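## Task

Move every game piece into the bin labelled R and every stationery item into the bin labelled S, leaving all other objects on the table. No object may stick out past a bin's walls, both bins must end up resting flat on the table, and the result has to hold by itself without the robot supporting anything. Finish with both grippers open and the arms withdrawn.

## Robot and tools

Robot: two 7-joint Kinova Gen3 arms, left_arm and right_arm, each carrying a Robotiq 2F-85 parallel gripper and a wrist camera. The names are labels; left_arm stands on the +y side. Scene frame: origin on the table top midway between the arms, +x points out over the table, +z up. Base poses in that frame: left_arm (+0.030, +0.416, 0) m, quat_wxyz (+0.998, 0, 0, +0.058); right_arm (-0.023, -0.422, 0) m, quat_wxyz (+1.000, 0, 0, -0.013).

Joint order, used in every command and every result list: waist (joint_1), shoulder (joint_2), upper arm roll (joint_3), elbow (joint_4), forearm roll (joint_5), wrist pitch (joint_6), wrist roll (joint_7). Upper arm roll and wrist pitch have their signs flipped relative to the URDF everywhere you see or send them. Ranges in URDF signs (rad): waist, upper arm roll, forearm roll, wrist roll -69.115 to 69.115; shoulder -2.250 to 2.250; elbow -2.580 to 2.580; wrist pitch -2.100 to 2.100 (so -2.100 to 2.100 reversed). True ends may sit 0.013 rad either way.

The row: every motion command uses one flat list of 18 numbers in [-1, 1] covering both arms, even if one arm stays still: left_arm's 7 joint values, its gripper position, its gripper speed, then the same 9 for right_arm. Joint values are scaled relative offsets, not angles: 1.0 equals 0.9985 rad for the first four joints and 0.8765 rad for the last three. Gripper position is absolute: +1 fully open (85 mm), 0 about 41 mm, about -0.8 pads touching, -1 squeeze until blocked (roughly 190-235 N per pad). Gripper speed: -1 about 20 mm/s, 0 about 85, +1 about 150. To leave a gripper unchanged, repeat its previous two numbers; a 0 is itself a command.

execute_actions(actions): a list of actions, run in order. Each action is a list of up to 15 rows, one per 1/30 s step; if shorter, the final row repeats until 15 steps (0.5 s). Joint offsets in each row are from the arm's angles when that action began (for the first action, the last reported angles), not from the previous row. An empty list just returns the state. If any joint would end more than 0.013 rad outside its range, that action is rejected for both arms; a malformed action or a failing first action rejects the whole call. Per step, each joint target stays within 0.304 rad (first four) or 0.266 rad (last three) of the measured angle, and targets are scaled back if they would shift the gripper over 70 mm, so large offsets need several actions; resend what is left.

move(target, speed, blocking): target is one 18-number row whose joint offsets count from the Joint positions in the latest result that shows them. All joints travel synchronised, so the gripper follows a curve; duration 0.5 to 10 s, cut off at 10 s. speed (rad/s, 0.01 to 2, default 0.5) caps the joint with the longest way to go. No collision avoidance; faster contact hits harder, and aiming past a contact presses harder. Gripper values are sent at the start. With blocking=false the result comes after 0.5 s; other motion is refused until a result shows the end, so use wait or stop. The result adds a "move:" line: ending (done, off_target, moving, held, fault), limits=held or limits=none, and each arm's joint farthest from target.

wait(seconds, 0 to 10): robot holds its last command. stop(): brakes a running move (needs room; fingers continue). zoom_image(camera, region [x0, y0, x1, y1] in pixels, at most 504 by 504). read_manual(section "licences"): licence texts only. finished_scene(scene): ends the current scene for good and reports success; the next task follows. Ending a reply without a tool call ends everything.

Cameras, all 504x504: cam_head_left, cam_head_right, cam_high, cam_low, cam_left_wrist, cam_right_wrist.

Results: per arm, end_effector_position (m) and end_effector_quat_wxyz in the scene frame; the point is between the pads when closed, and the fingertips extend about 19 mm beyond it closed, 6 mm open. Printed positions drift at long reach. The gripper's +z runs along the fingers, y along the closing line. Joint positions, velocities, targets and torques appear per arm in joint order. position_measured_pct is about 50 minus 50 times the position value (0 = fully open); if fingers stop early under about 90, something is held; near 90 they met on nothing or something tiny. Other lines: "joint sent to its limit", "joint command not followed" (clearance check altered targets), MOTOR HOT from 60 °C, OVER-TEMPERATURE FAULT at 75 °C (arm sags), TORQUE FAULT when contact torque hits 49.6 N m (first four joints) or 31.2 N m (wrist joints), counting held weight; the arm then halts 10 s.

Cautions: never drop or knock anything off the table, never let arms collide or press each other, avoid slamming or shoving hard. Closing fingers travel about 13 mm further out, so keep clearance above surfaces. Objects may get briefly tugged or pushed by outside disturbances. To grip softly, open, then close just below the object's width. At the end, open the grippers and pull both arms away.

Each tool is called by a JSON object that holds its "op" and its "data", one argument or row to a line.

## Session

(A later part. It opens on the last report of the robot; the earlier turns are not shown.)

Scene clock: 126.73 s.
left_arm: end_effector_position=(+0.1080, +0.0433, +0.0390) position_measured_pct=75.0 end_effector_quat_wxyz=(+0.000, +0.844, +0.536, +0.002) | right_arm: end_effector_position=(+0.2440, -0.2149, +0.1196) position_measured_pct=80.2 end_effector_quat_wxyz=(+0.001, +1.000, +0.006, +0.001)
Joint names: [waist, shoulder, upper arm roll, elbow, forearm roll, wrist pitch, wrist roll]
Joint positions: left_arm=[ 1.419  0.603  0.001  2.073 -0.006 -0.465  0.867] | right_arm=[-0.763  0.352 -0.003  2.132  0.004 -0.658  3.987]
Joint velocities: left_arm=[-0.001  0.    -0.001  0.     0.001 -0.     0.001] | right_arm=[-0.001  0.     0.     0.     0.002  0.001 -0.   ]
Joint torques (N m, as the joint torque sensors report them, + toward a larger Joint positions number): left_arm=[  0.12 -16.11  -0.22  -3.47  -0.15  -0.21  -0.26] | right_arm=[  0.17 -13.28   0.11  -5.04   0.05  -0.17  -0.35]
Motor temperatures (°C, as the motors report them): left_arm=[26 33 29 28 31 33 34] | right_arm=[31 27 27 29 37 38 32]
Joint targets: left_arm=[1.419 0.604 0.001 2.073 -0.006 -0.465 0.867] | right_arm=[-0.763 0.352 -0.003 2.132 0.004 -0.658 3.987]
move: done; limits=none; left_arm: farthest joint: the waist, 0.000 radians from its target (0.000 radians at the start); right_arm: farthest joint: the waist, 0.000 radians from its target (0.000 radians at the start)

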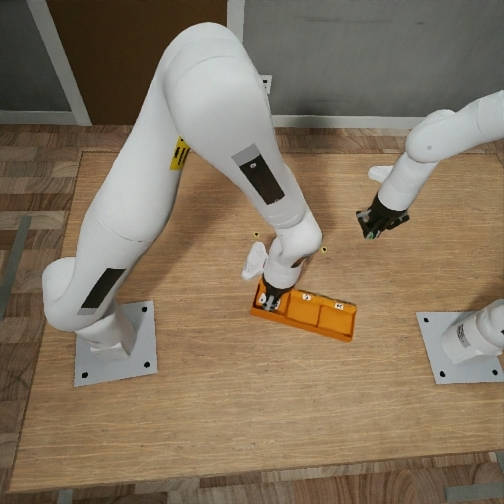

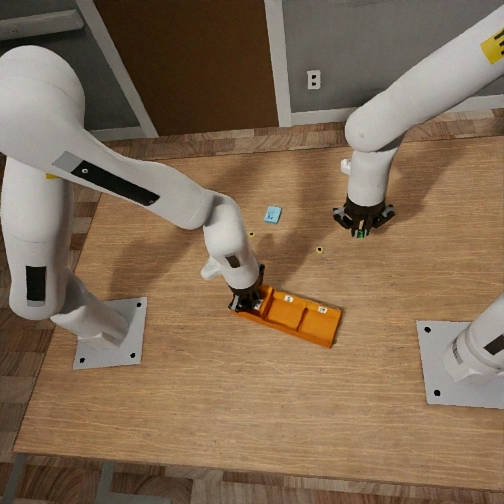

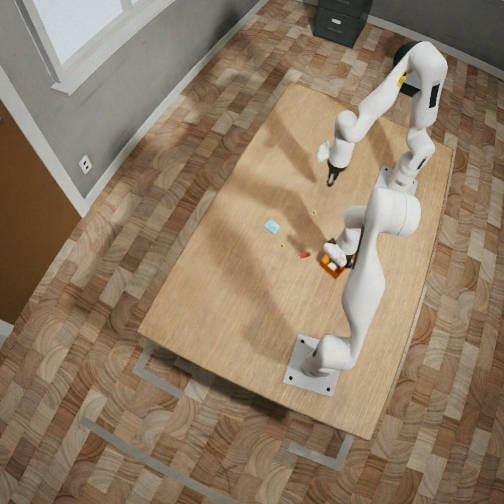

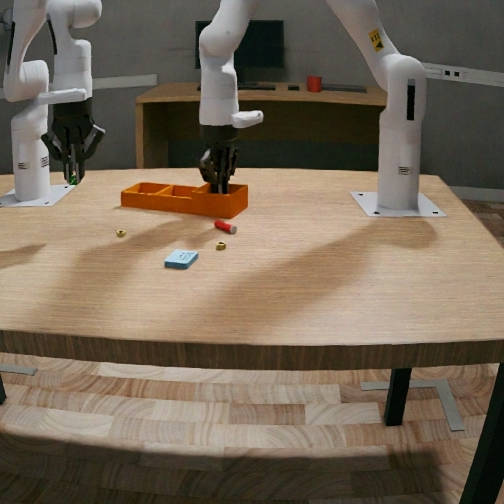

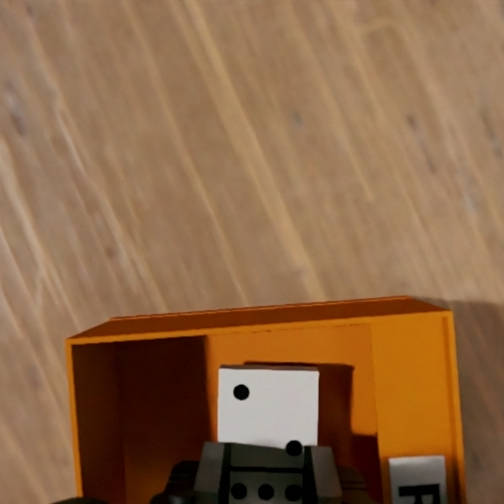

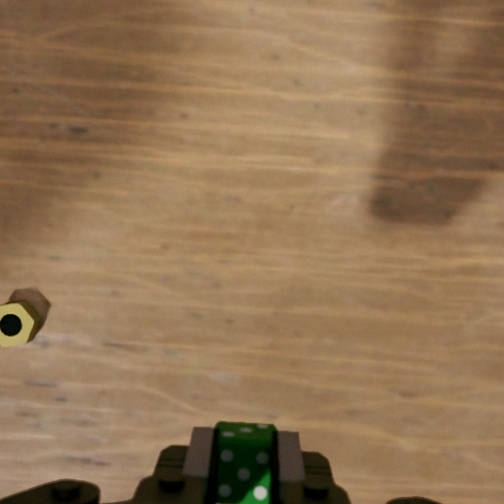

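{"op": "move", "data": {
  "target": [0,0.018,0,0.007,0,0.03,0,-1,0.5, 0,0,0,0,0,0,0,-1,0.5],
  "speed": 0.2
}}

{"op": "move", "data": {
  "target": [0,0,0,0,0,0,0,-0.3,0, 0,0,0,0,0,0,0,-1,0.5]
}}

{"op": "move", "data": {
  "target": [0,-0.22,0,-0.09,0,-0.35,0,-0.3,0, 0,0,0,0,0,0,0,-1,0.5],
  "speed": 0.6
}}

Scene clock: 133.90 s.
left_arm: end_effector_position=(+0.1078, +0.0437, +0.0313) position_measured_pct=75.0 end_effector_quat_wxyz=(+0.001, +0.844, +0.536, +0.001) | right_arm: end_effector_position=(+0.2440, -0.2149, +0.1196) position_measured_pct=80.2 end_effector_quat_wxyz=(+0.001, +1.000, +0.006, +0.001)
Joint names: [waist, shoulder, upper arm roll, elbow, forearm roll, wrist pitch, wrist roll]
Joint positions: left_arm=[ 1.419  0.621  0.001  2.08  -0.006 -0.439  0.867] | right_arm=[-0.763  0.352 -0.003  2.132  0.004 -0.658  3.987]
Joint velocities: left_arm=[ 0.001  0.001 -0.001  0.001  0.     0.    -0.002] | right_arm=[-0.     0.     0.    -0.     0.001  0.     0.   ]
Joint torques (N m, as the joint torque sensors report them, + toward a larger Joint positions number): left_arm=[  0.15 -15.1   -0.3   -3.22  -0.14  -0.27  -0.27] | right_arm=[  0.1  -13.39   0.15  -4.96   0.07  -0.13  -0.4 ]
Motor temperatures (°C, as the motors report them): left_arm=[26 33 29 28 31 33 34] | right_arm=[31 27 27 29 37 38 32]
Joint targets: left_arm=[1.419 0.621 0.001 2.080 -0.006 -0.439 0.867] | right_arm=[-0.763 0.352 -0.003 2.132 0.004 -0.658 3.987]
move: done; limits=none; left_arm: farthest joint: the waist, 0.000 radians from its target (0.000 radians at the start); right_arm: farthest joint: the waist, 0.000 radians from its target (0.000 radians at the start)

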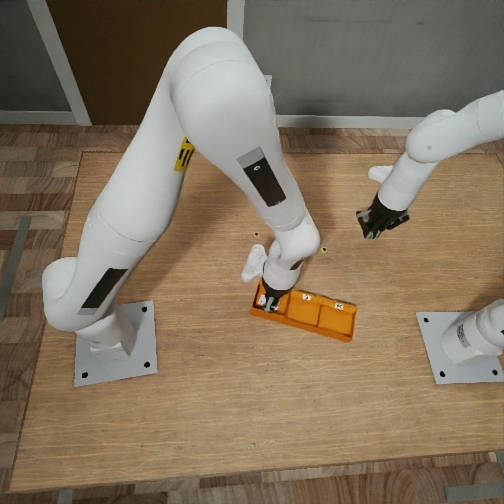

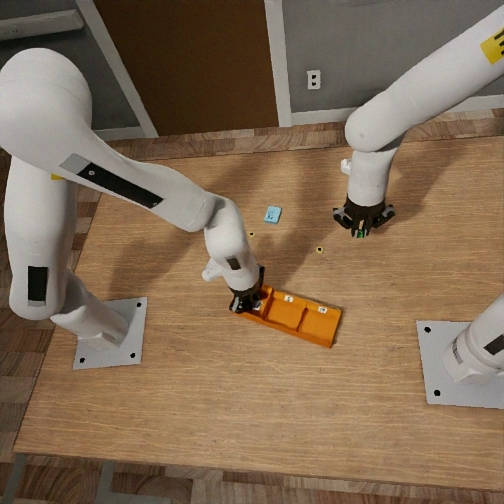

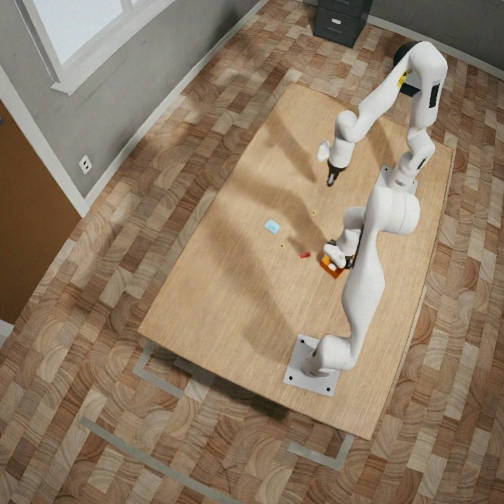

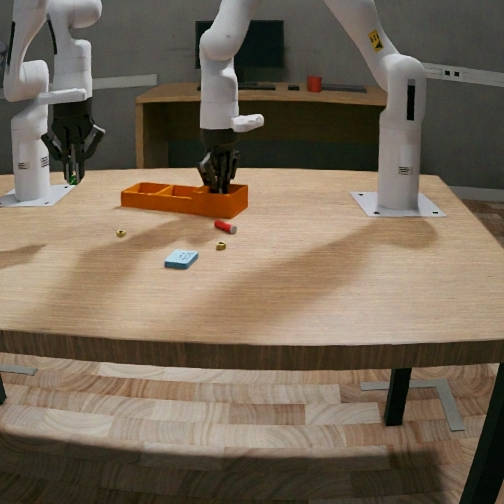

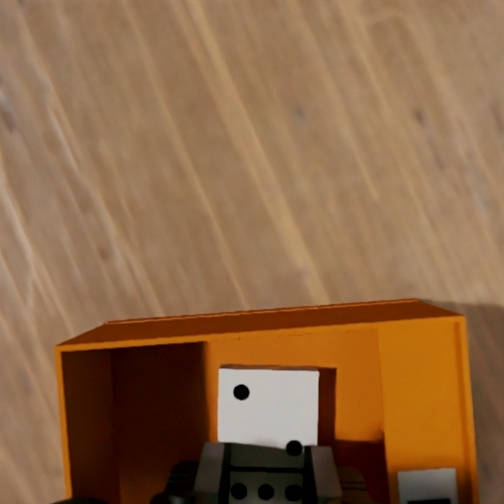

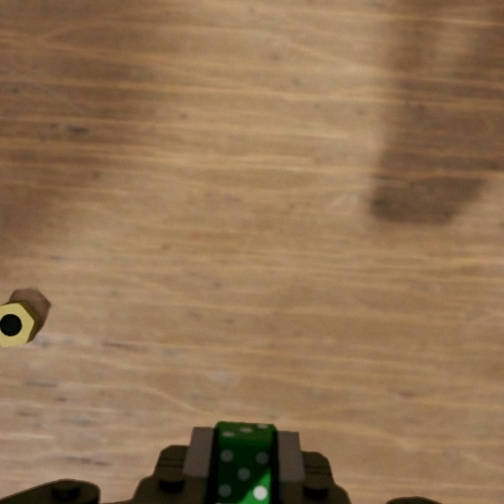

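Scene clock: 134.40 s.
left_arm: end_effector_position=(+0.1078, +0.0438, +0.0313) position_measured_pct=65.1 end_effector_quat_wxyz=(+0.001, +0.845, +0.536, +0.001) | right_arm: end_effector_position=(+0.2440, -0.2149, +0.1196) position_measured_pct=80.2 end_effector_quat_wxyz=(+0.001, +1.000, +0.006, +0.001)
Joint names: [waist, shoulder, upper arm roll, elbow, forearm roll, wrist pitch, wrist roll]
Joint positions: left_arm=[ 1.419  0.621  0.001  2.08  -0.006 -0.439  0.867] | right_arm=[-0.763  0.352 -0.003  2.132  0.004 -0.658  3.987]
Joint velocities: left_arm=[ 0.     0.     0.001 -0.001 -0.     0.     0.   ] | right_arm=[ 0.001 -0.001  0.    -0.     0.    -0.    -0.   ]
Joint torques (N m, as the joint torque sensors report them, + toward a larger Joint positions number): left_arm=[  0.08 -15.68  -0.21  -3.3   -0.31  -0.18  -0.24] | right_arm=[  0.16 -13.37   0.23  -5.12  -0.03  -0.24  -0.44]
Motor temperatures (°C, as the motors report them): left_arm=[26 33 29 28 31 33 34] | right_arm=[31 27 27 29 37 38 32]
Joint targets: left_arm=[1.419 0.621 0.001 2.080 -0.006 -0.439 0.867] | right_arm=[-0.763 0.352 -0.003 2.132 0.004 -0.658 3.987]
move: done; limits=none; left_arm: farthest joint: the waist, 0.000 radians from its target (0.000 radians at the start); right_arm: farthest joint: the waist, 0.000 radians from its target (0.000 radians at the start)

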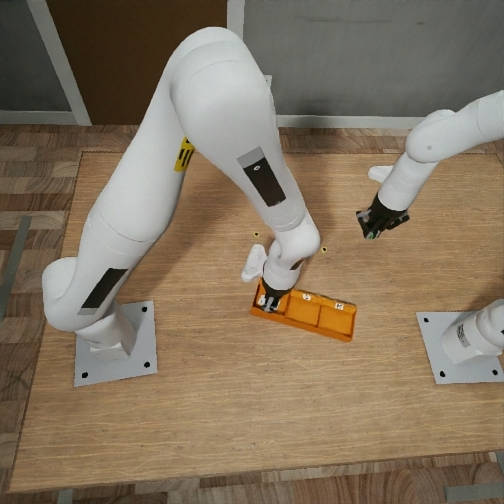

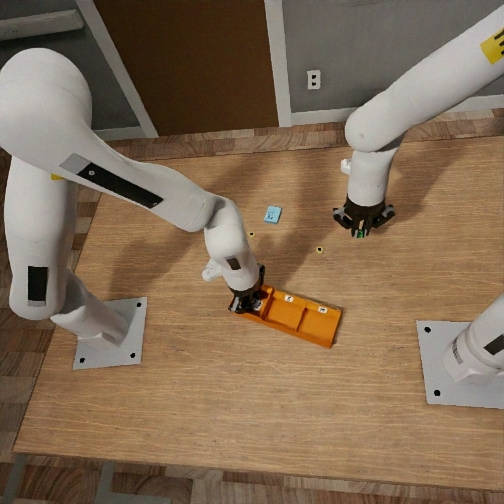

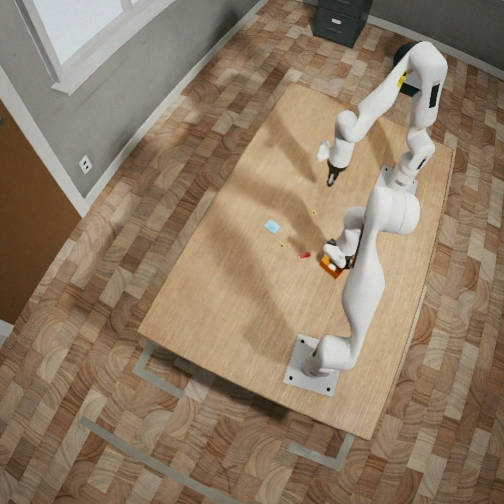

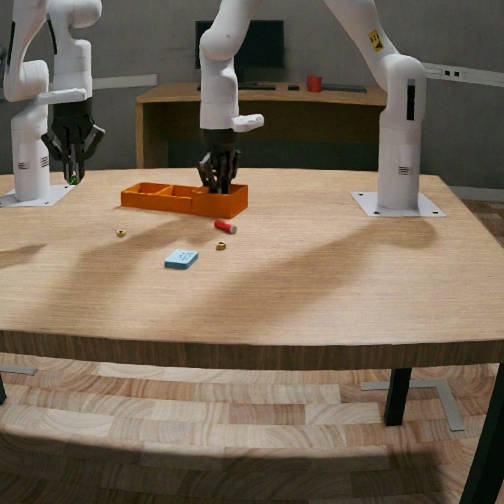

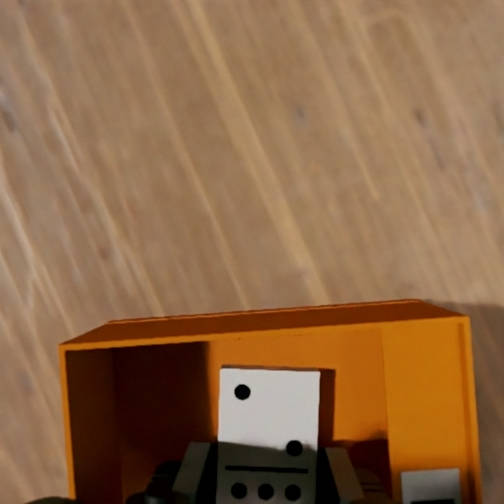

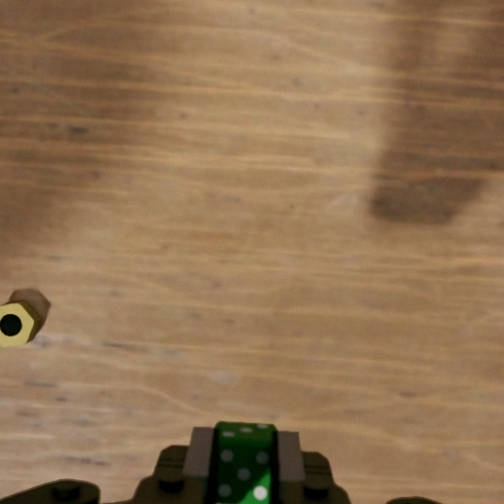

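Scene clock: 135.50 s.
left_arm: end_effector_position=(+0.1083, +0.0433, +0.1307) position_measured_pct=65.1 end_effector_quat_wxyz=(+0.003, +0.844, +0.536, +0.002) | right_arm: end_effector_position=(+0.2441, -0.2149, +0.1196) position_measured_pct=80.2 end_effector_quat_wxyz=(+0.001, +1.000, +0.006, +0.001)
Joint names: [waist, shoulder, upper arm roll, elbow, forearm roll, wrist pitch, wrist roll]
Joint positions: left_arm=[ 1.419  0.402  0.001  1.99  -0.006 -0.746  0.867] | right_arm=[-0.763  0.352 -0.003  2.132  0.004 -0.658  3.987]
Joint velocities: left_arm=[ 0.    -0.002  0.001 -0.001 -0.     0.     0.002] | right_arm=[ 0.001  0.001  0.     0.001 -0.     0.001 -0.   ]
Joint torques (N m, as the joint torque sensors report them, + toward a larger Joint positions number): left_arm=[  0.06 -13.86  -0.04  -5.5   -0.22  -0.23  -0.19] | right_arm=[  0.15 -13.3    0.04  -5.03  -0.01  -0.06  -0.38]
Motor temperatures (°C, as the motors report them): left_arm=[26 33 29 28 31 33 34] | right_arm=[31 27 27 29 37 38 32]
Joint targets: left_arm=[1.419 0.402 0.001 1.990 -0.006 -0.746 0.867] | right_arm=[-0.763 0.352 -0.003 2.132 0.004 -0.658 3.987]
move: done; limits=none; left_arm: farthest joint: the shoulder, 0.001 radians from its target (0.220 radians at the start); right_arm: farthest joint: the waist, 0.000 radians from its target (0.000 radians at the start)

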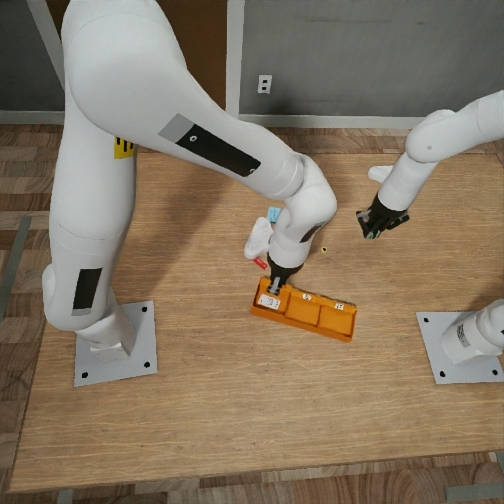

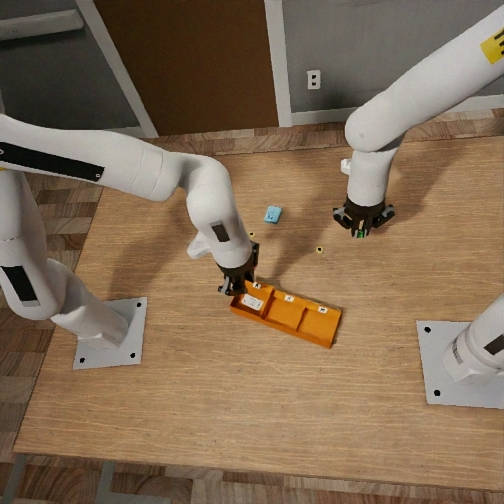

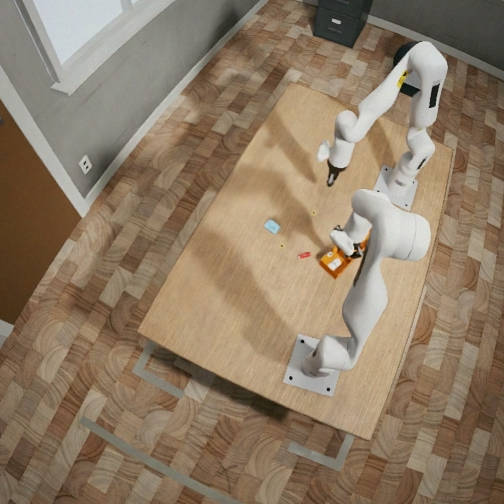

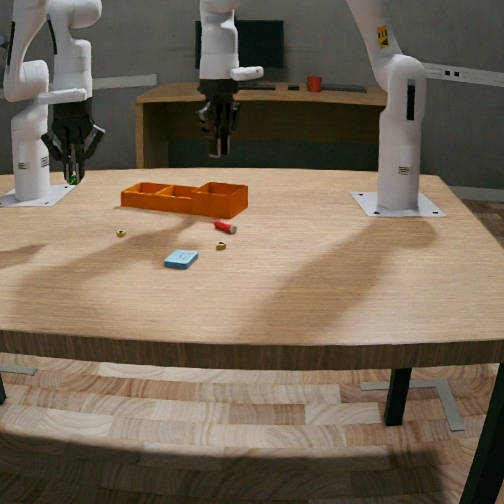

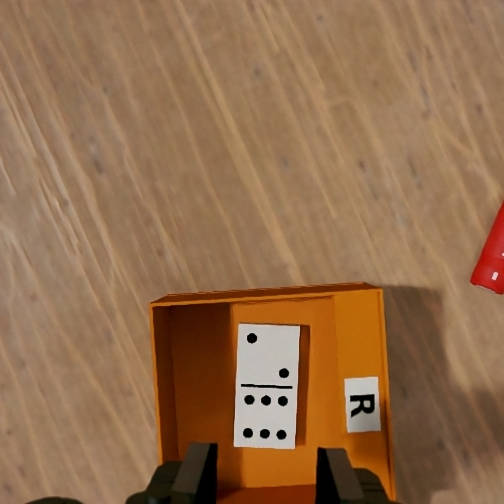

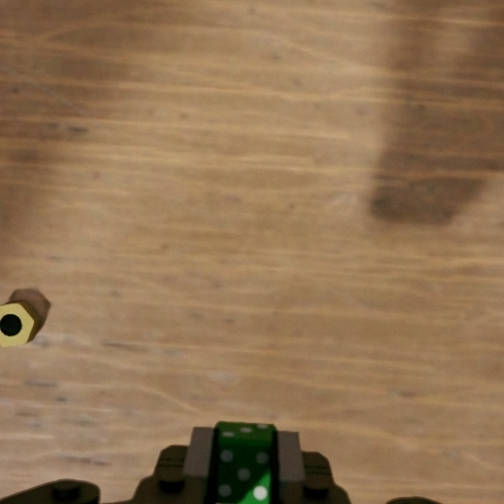

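{"op": "move", "data": {
  "target": [-0.463,0.288,0,-0.507,0,-0.254,0.9,0.5,0.5, 0,0,0,0,0,0,-0.3,-1,0.5],
  "speed": 1
}}

{"op": "move", "data": {
  "target": [0,0,0,0,0,0,0.67,0.5,0.5, 0,0,0,0,0,0,0,-1,0.5],
  "speed": 1
}}

Scene clock: 151.57 s.
left_arm: end_effector_position=(+0.3643, +0.0081, +0.1202) position_measured_pct=25.0 end_effector_quat_wxyz=(+0.001, +0.370, +0.929, +0.003) | right_arm: end_effector_position=(+0.2441, -0.2149, +0.1196) position_measured_pct=80.2 end_effector_quat_wxyz=(+0.001, +0.992, -0.125, +0.001)
Joint names: [waist, shoulder, upper arm roll, elbow, forearm roll, wrist pitch, wrist roll]
Joint positions: left_arm=[ 0.957  0.689  0.001  1.484 -0.006 -0.969  1.656] | right_arm=[-0.763  0.352 -0.003  2.132  0.004 -0.658  3.724]
Joint velocities: left_arm=[-0.003  0.004 -0.     0.     0.     0.     0.002] | right_arm=[-0.001  0.    -0.     0.001 -0.001 -0.001  0.   ]
Joint torques (N m, as the joint torque sensors report them, + toward a larger Joint positions number): left_arm=[ -0.03 -20.3   -0.28  -6.81  -0.15  -0.17  -0.26] | right_arm=[  0.18 -13.3    0.14  -4.93  -0.04  -0.26  -0.36]
Motor temperatures (°C, as the motors report them): left_arm=[26 33 29 28 31 33 34] | right_arm=[31 27 27 29 37 38 32]
Joint targets: left_arm=[0.957 0.689 0.001 1.484 -0.006 -0.969 1.656] | right_arm=[-0.763 0.352 -0.003 2.132 0.004 -0.658 3.724]
move: done; limits=none; left_arm: farthest joint: the waist, 0.000 radians from its target (0.462 radians at the start); right_arm: farthest joint: the waist, 0.000 radians from its target (0.000 radians at the start)

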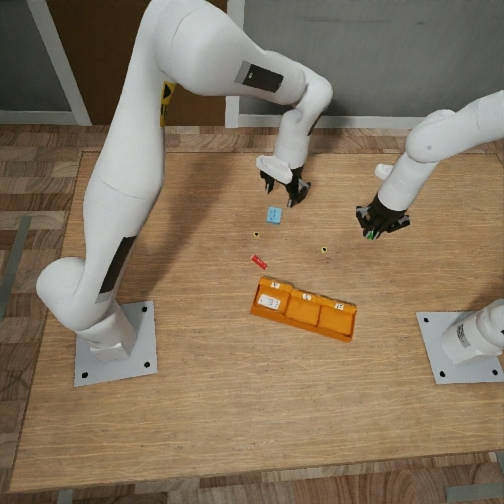

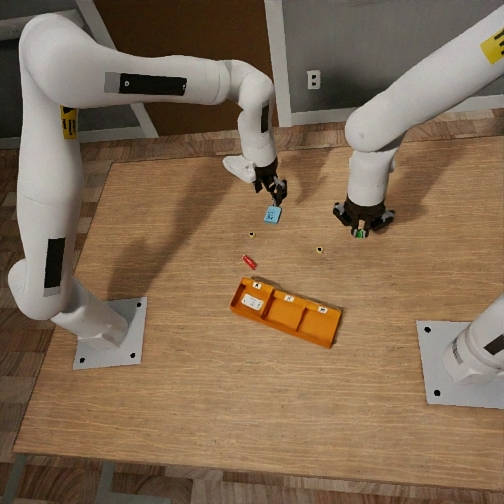

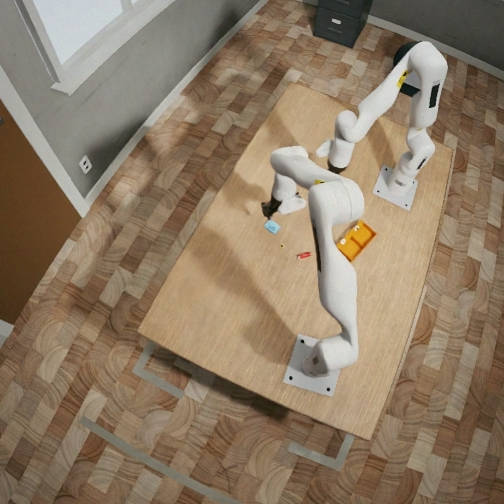

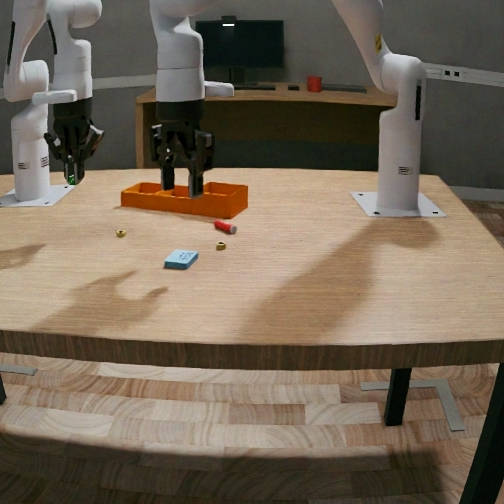

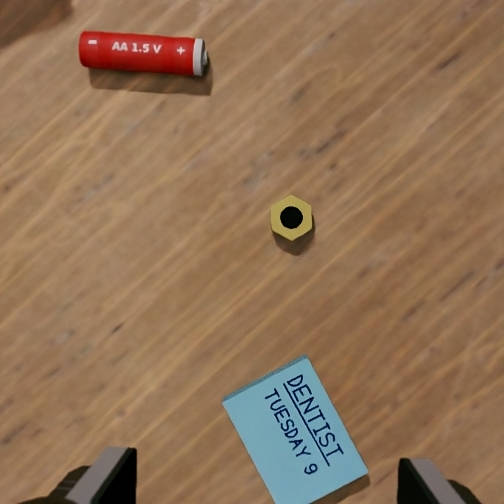

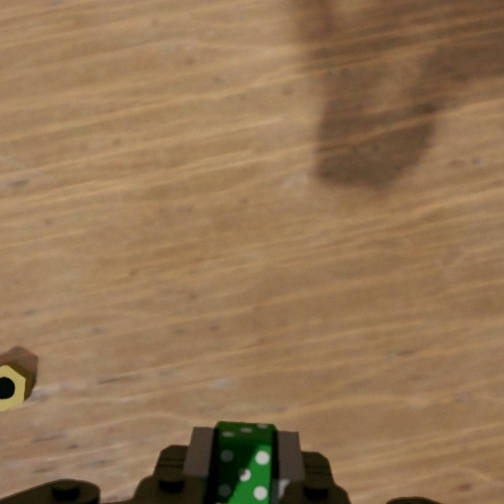

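Scene clock: 152.73 s.
left_arm: end_effector_position=(+0.3643, +0.0081, +0.1202) position_measured_pct=25.0 end_effector_quat_wxyz=(+0.002, +0.085, +0.996, +0.002) | right_arm: end_effector_position=(+0.2441, -0.2149, +0.1196) position_measured_pct=80.2 end_effector_quat_wxyz=(+0.001, +0.992, -0.125, +0.001)
Joint names: [waist, shoulder, upper arm roll, elbow, forearm roll, wrist pitch, wrist roll]
Joint positions: left_arm=[ 0.957  0.689  0.001  1.484 -0.006 -0.969  2.244] | right_arm=[-0.763  0.352 -0.003  2.132  0.004 -0.658  3.724]
Joint velocities: left_arm=[ 0.001 -0.     0.     0.    -0.002 -0.     0.002] | right_arm=[-0.     0.001  0.    -0.    -0.001  0.001 -0.   ]
Joint torques (N m, as the joint torque sensors report them, + toward a larger Joint positions number): left_arm=[  0.1  -20.33  -0.33  -6.69  -0.14  -0.2   -0.24] | right_arm=[  0.23 -13.12   0.15  -5.05  -0.01  -0.2   -0.45]
Motor temperatures (°C, as the motors report them): left_arm=[26 33 29 28 31 33 34] | right_arm=[31 27 27 29 37 38 32]
Joint targets: left_arm=[0.957 0.689 0.001 1.484 -0.006 -0.969 2.244] | right_arm=[-0.763 0.352 -0.003 2.132 0.004 -0.658 3.724]
move: done; limits=none; left_arm: farthest joint: the waist, 0.000 radians from its target (0.000 radians at the start); right_arm: farthest joint: the waist, 0.000 radians from its target (0.000 radians at the start)

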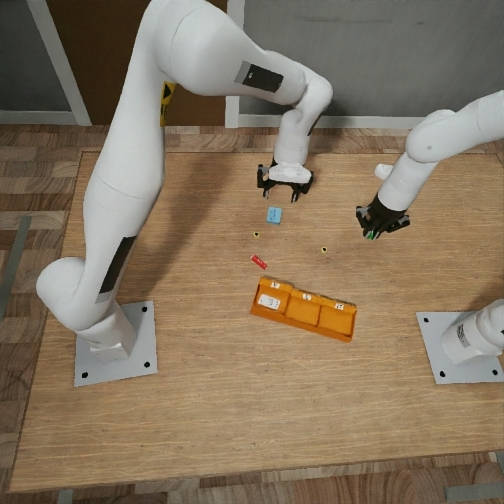

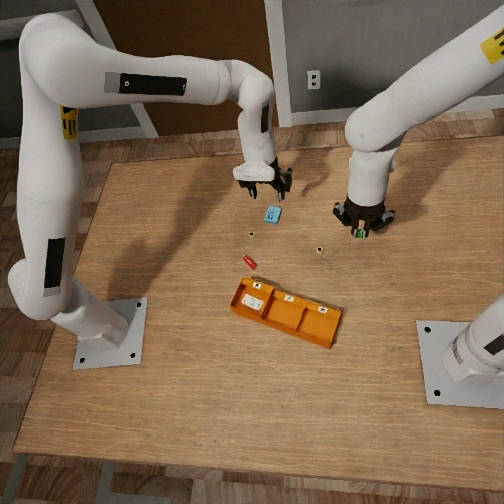

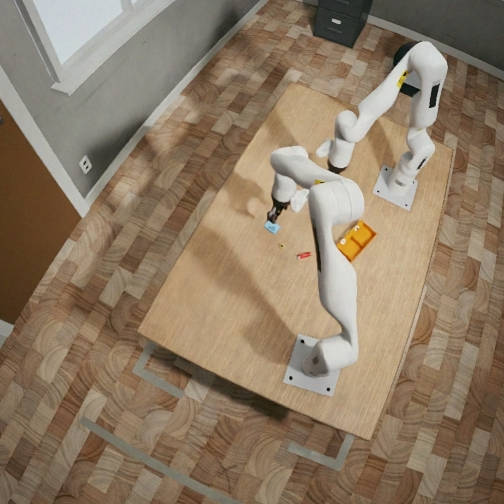

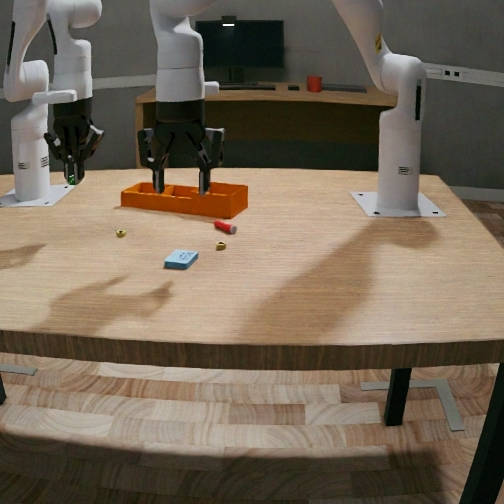

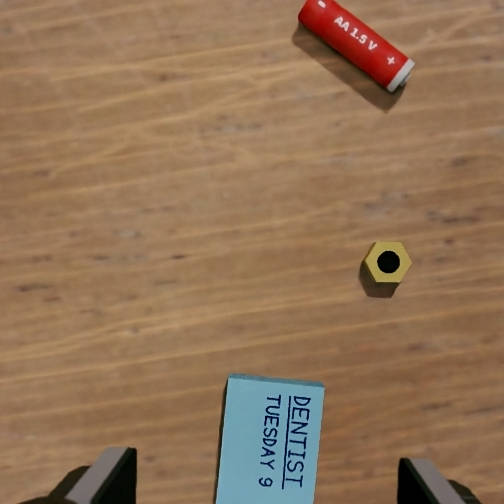

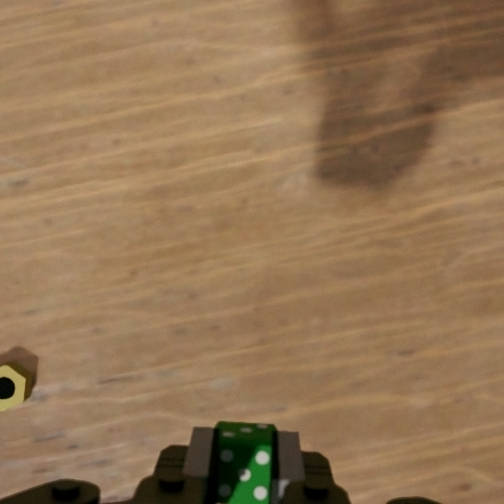

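{"op": "move", "data": {
  "target": [-0.027,0.135,0,0.005,0,0.17,-0.13,0.5,0.5, 0,0,0,0,0,0,0,-1,0.5]
}}

Scene clock: 159.70 s.
left_arm: end_effector_position=(+0.3866, +0.0049, +0.0471) position_measured_pct=25.0 end_effector_quat_wxyz=(+0.005, +0.129, +0.992, -0.001) | right_arm: end_effector_position=(+0.2441, -0.2149, +0.1196) position_measured_pct=80.2 end_effector_quat_wxyz=(+0.001, +0.992, -0.125, +0.001)
Joint names: [waist, shoulder, upper arm roll, elbow, forearm roll, wrist pitch, wrist roll]
Joint positions: left_arm=[ 0.93   0.824  0.001  1.489 -0.006 -0.82   2.13 ] | right_arm=[-0.763  0.352 -0.003  2.132  0.004 -0.658  3.724]
Joint velocities: left_arm=[-0.     0.004  0.     0.     0.     0.001  0.001] | right_arm=[ 0. -0. -0. -0. -0.  0.  0.]
Joint torques (N m, as the joint torque sensors report them, + toward a larger Joint positions number): left_arm=[  0.12 -22.23  -0.32  -6.07  -0.17  -0.18  -0.27] | right_arm=[  0.13 -13.4    0.23  -4.91   0.02  -0.08  -0.4 ]
Motor temperatures (°C, as the motors report them): left_arm=[26 33 29 28 31 33 34] | right_arm=[31 27 27 29 37 38 32]
Joint targets: left_arm=[0.930 0.824 0.001 1.489 -0.006 -0.820 2.130] | right_arm=[-0.763 0.352 -0.003 2.132 0.004 -0.658 3.724]
move: done; limits=none; left_arm: farthest joint: the waist, 0.000 radians from its target (0.027 radians at the start); right_arm: farthest joint: the waist, 0.000 radians from its target (0.000 radians at the start)

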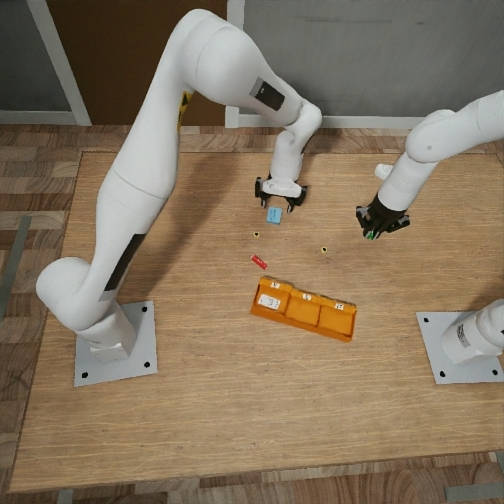

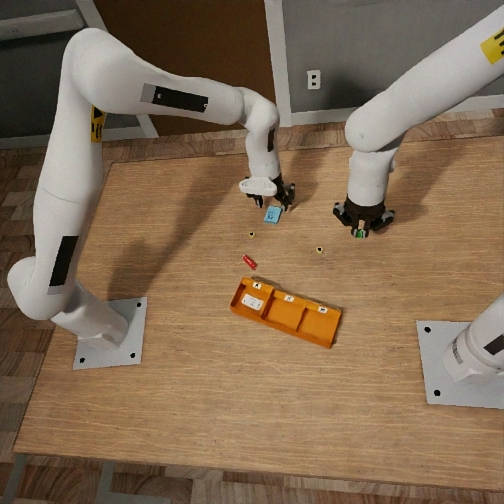

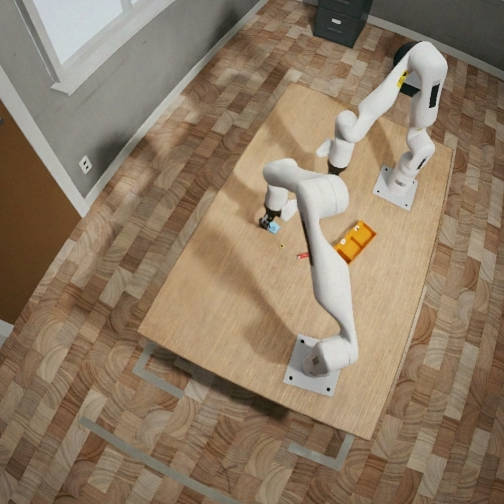

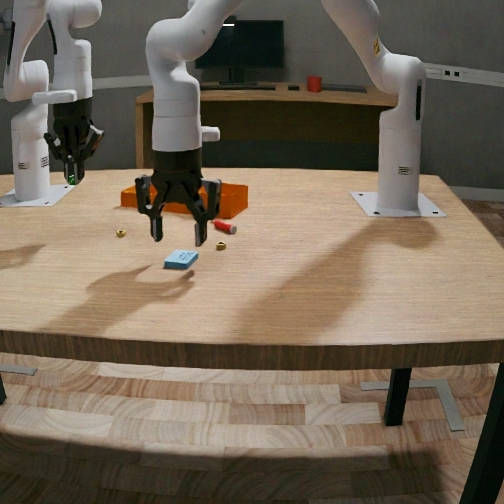

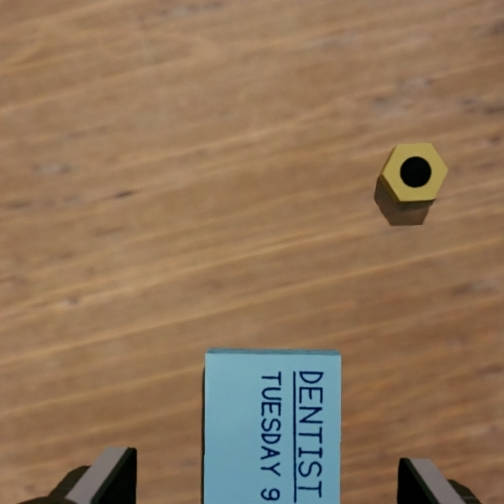

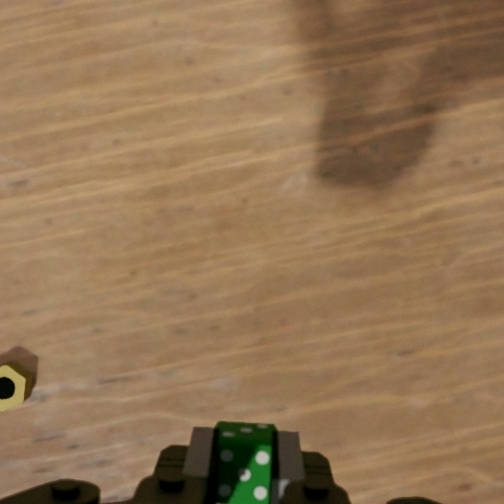

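{"op": "move", "data": {
  "target": [0,0.034,0,0.016,0,0.047,0,0.5,0.5, 0,0,0,0,0,0,0,-1,0.5],
  "speed": 0.3
}}

{"op": "move", "data": {
  "target": [0,0,0,0,0,0,0,-1,0.5, 0,0,0,0,0,0,0,-1,0.5]
}}

Scene clock: 166.87 s.
left_arm: end_effector_position=(+0.3838, +0.0078, +0.0252) position_measured_pct=25.0 end_effector_quat_wxyz=(+0.002, +0.129, +0.992, +0.002) | right_arm: end_effector_position=(+0.2441, -0.2149, +0.1196) position_measured_pct=80.2 end_effector_quat_wxyz=(+0.001, +0.992, -0.125, +0.001)
Joint names: [waist, shoulder, upper arm roll, elbow, forearm roll, wrist pitch, wrist roll]
Joint positions: left_arm=[ 0.93   0.858  0.001  1.505 -0.006 -0.778  2.13 ] | right_arm=[-0.763  0.352 -0.003  2.132  0.004 -0.658  3.724]
Joint velocities: left_arm=[-0.     0.001 -0.001 -0.     0.     0.001 -0.   ] | right_arm=[-0.     0.     0.     0.     0.001  0.001  0.   ]
Joint torques (N m, as the joint torque sensors report them, + toward a larger Joint positions number): left_arm=[  0.03 -21.47  -0.44  -5.82  -0.12  -0.31  -0.24] | right_arm=[ -0.07 -13.37   0.15  -4.96  -0.05  -0.19  -0.38]
Motor temperatures (°C, as the motors report them): left_arm=[26 34 29 28 31 33 34] | right_arm=[31 27 27 29 37 38 32]
Joint targets: left_arm=[0.930 0.858 0.001 1.505 -0.006 -0.778 2.130] | right_arm=[-0.763 0.352 -0.003 2.132 0.004 -0.658 3.724]
move: done; limits=none; left_arm: farthest joint: the waist, 0.000 radians from its target (0.000 radians at the start); right_arm: farthest joint: the waist, 0.000 radians from its target (0.000 radians at the start)

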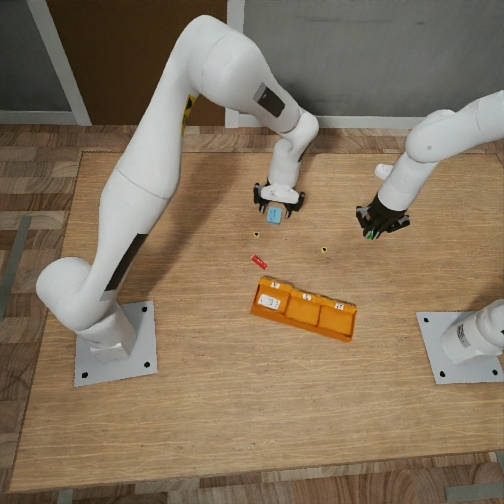

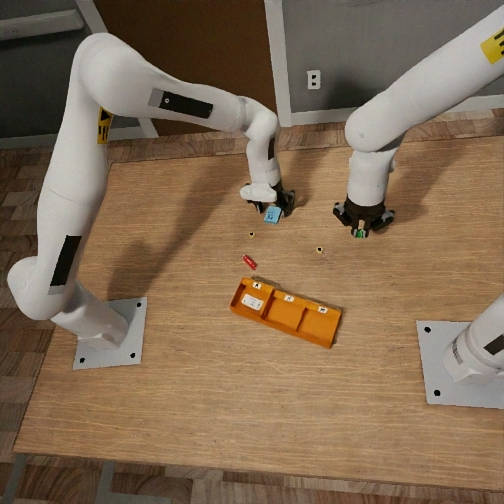

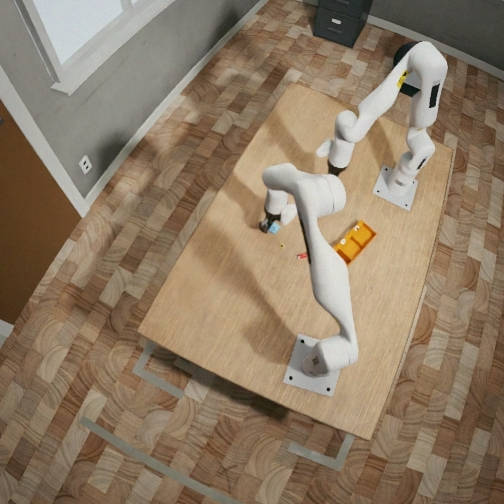

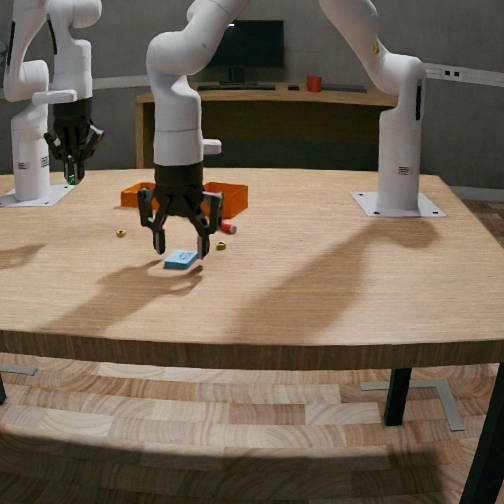

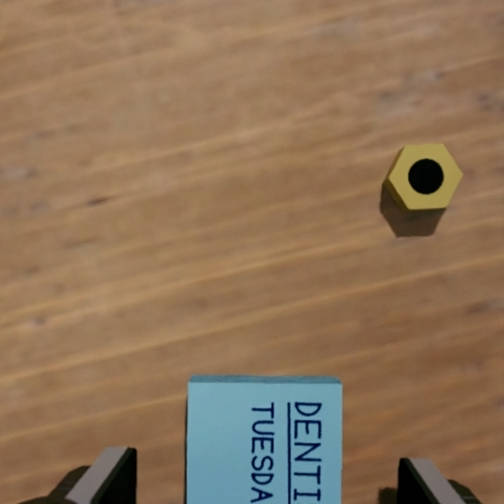

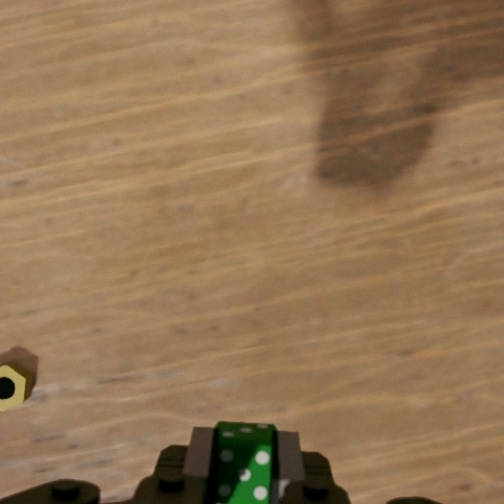

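Scene clock: 167.47 s.
left_arm: end_effector_position=(+0.3841, +0.0075, +0.0264) position_measured_pct=61.9 end_effector_quat_wxyz=(+0.003, +0.129, +0.992, +0.001) | right_arm: end_effector_position=(+0.2441, -0.2149, +0.1196) position_measured_pct=80.2 end_effector_quat_wxyz=(+0.001, +0.992, -0.125, +0.001)
Joint names: [waist, shoulder, upper arm roll, elbow, forearm roll, wrist pitch, wrist roll]
Joint positions: left_arm=[ 0.93   0.855  0.001  1.504 -0.006 -0.779  2.13 ] | right_arm=[-0.763  0.352 -0.003  2.132  0.004 -0.658  3.724]
Joint velocities: left_arm=[ 0.001 -0.    -0.    -0.    -0.     0.    -0.001] | right_arm=[-0.001 -0.001 -0.    -0.001  0.     0.001 -0.   ]
Joint torques (N m, as the joint torque sensors report them, + toward a larger Joint positions number): left_arm=[  0.17 -20.13  -0.36  -5.47  -0.17   0.02  -0.25] | right_arm=[  0.2  -13.36   0.26  -5.06   0.07  -0.22  -0.37]
Motor temperatures (°C, as the motors report them): left_arm=[26 34 29 28 31 33 34] | right_arm=[31 27 27 29 37 38 32]
Joint targets: left_arm=[0.930 0.858 0.001 1.505 -0.006 -0.778 2.130] | right_arm=[-0.763 0.352 -0.003 2.132 0.004 -0.658 3.724]
move: done; limits=none; left_arm: farthest joint: the shoulder, 0.003 radians from its target (0.000 radians at the start); right_arm: farthest joint: the waist, 0.000 radians from its target (0.000 radians at the start)

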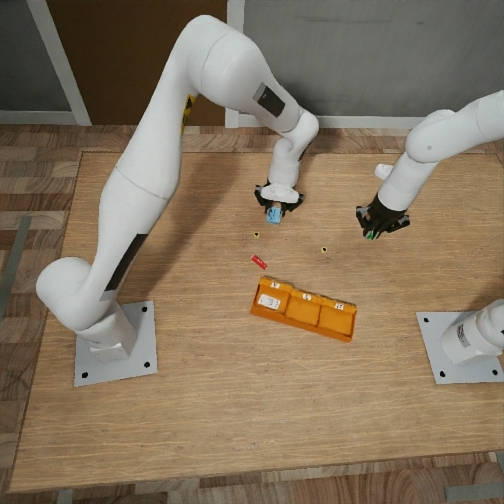

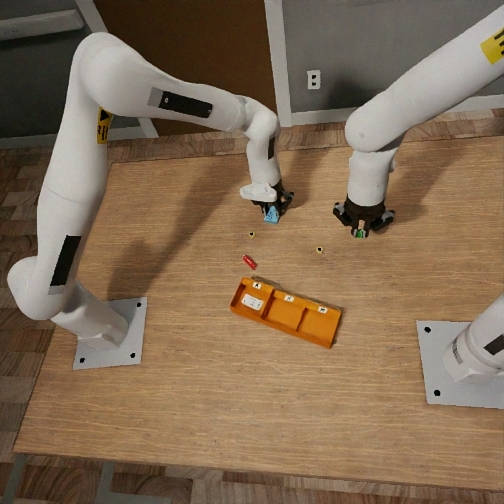

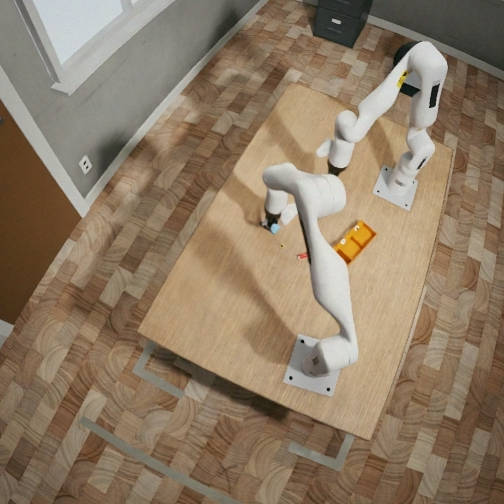

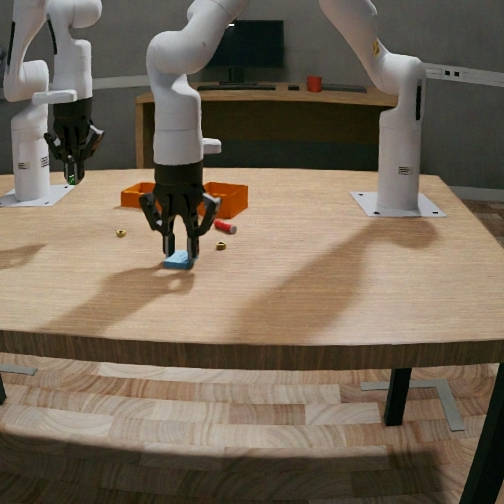

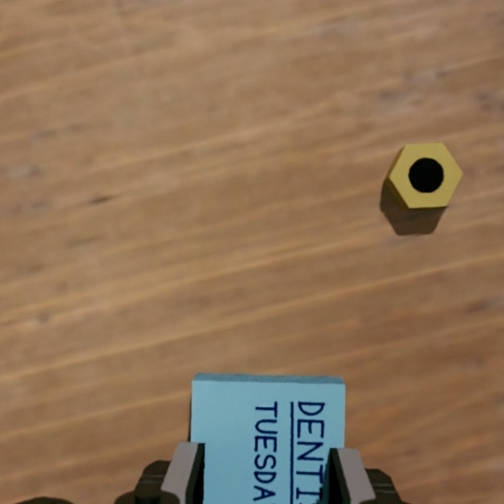

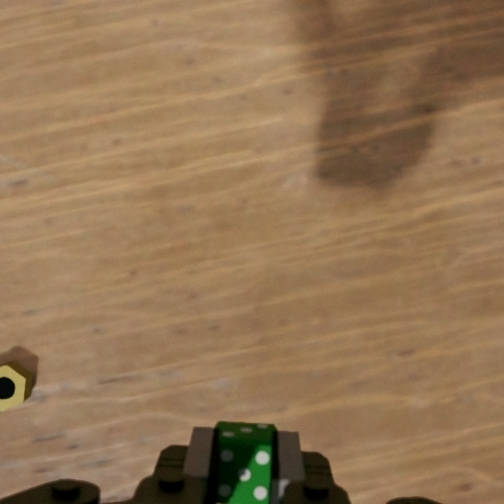

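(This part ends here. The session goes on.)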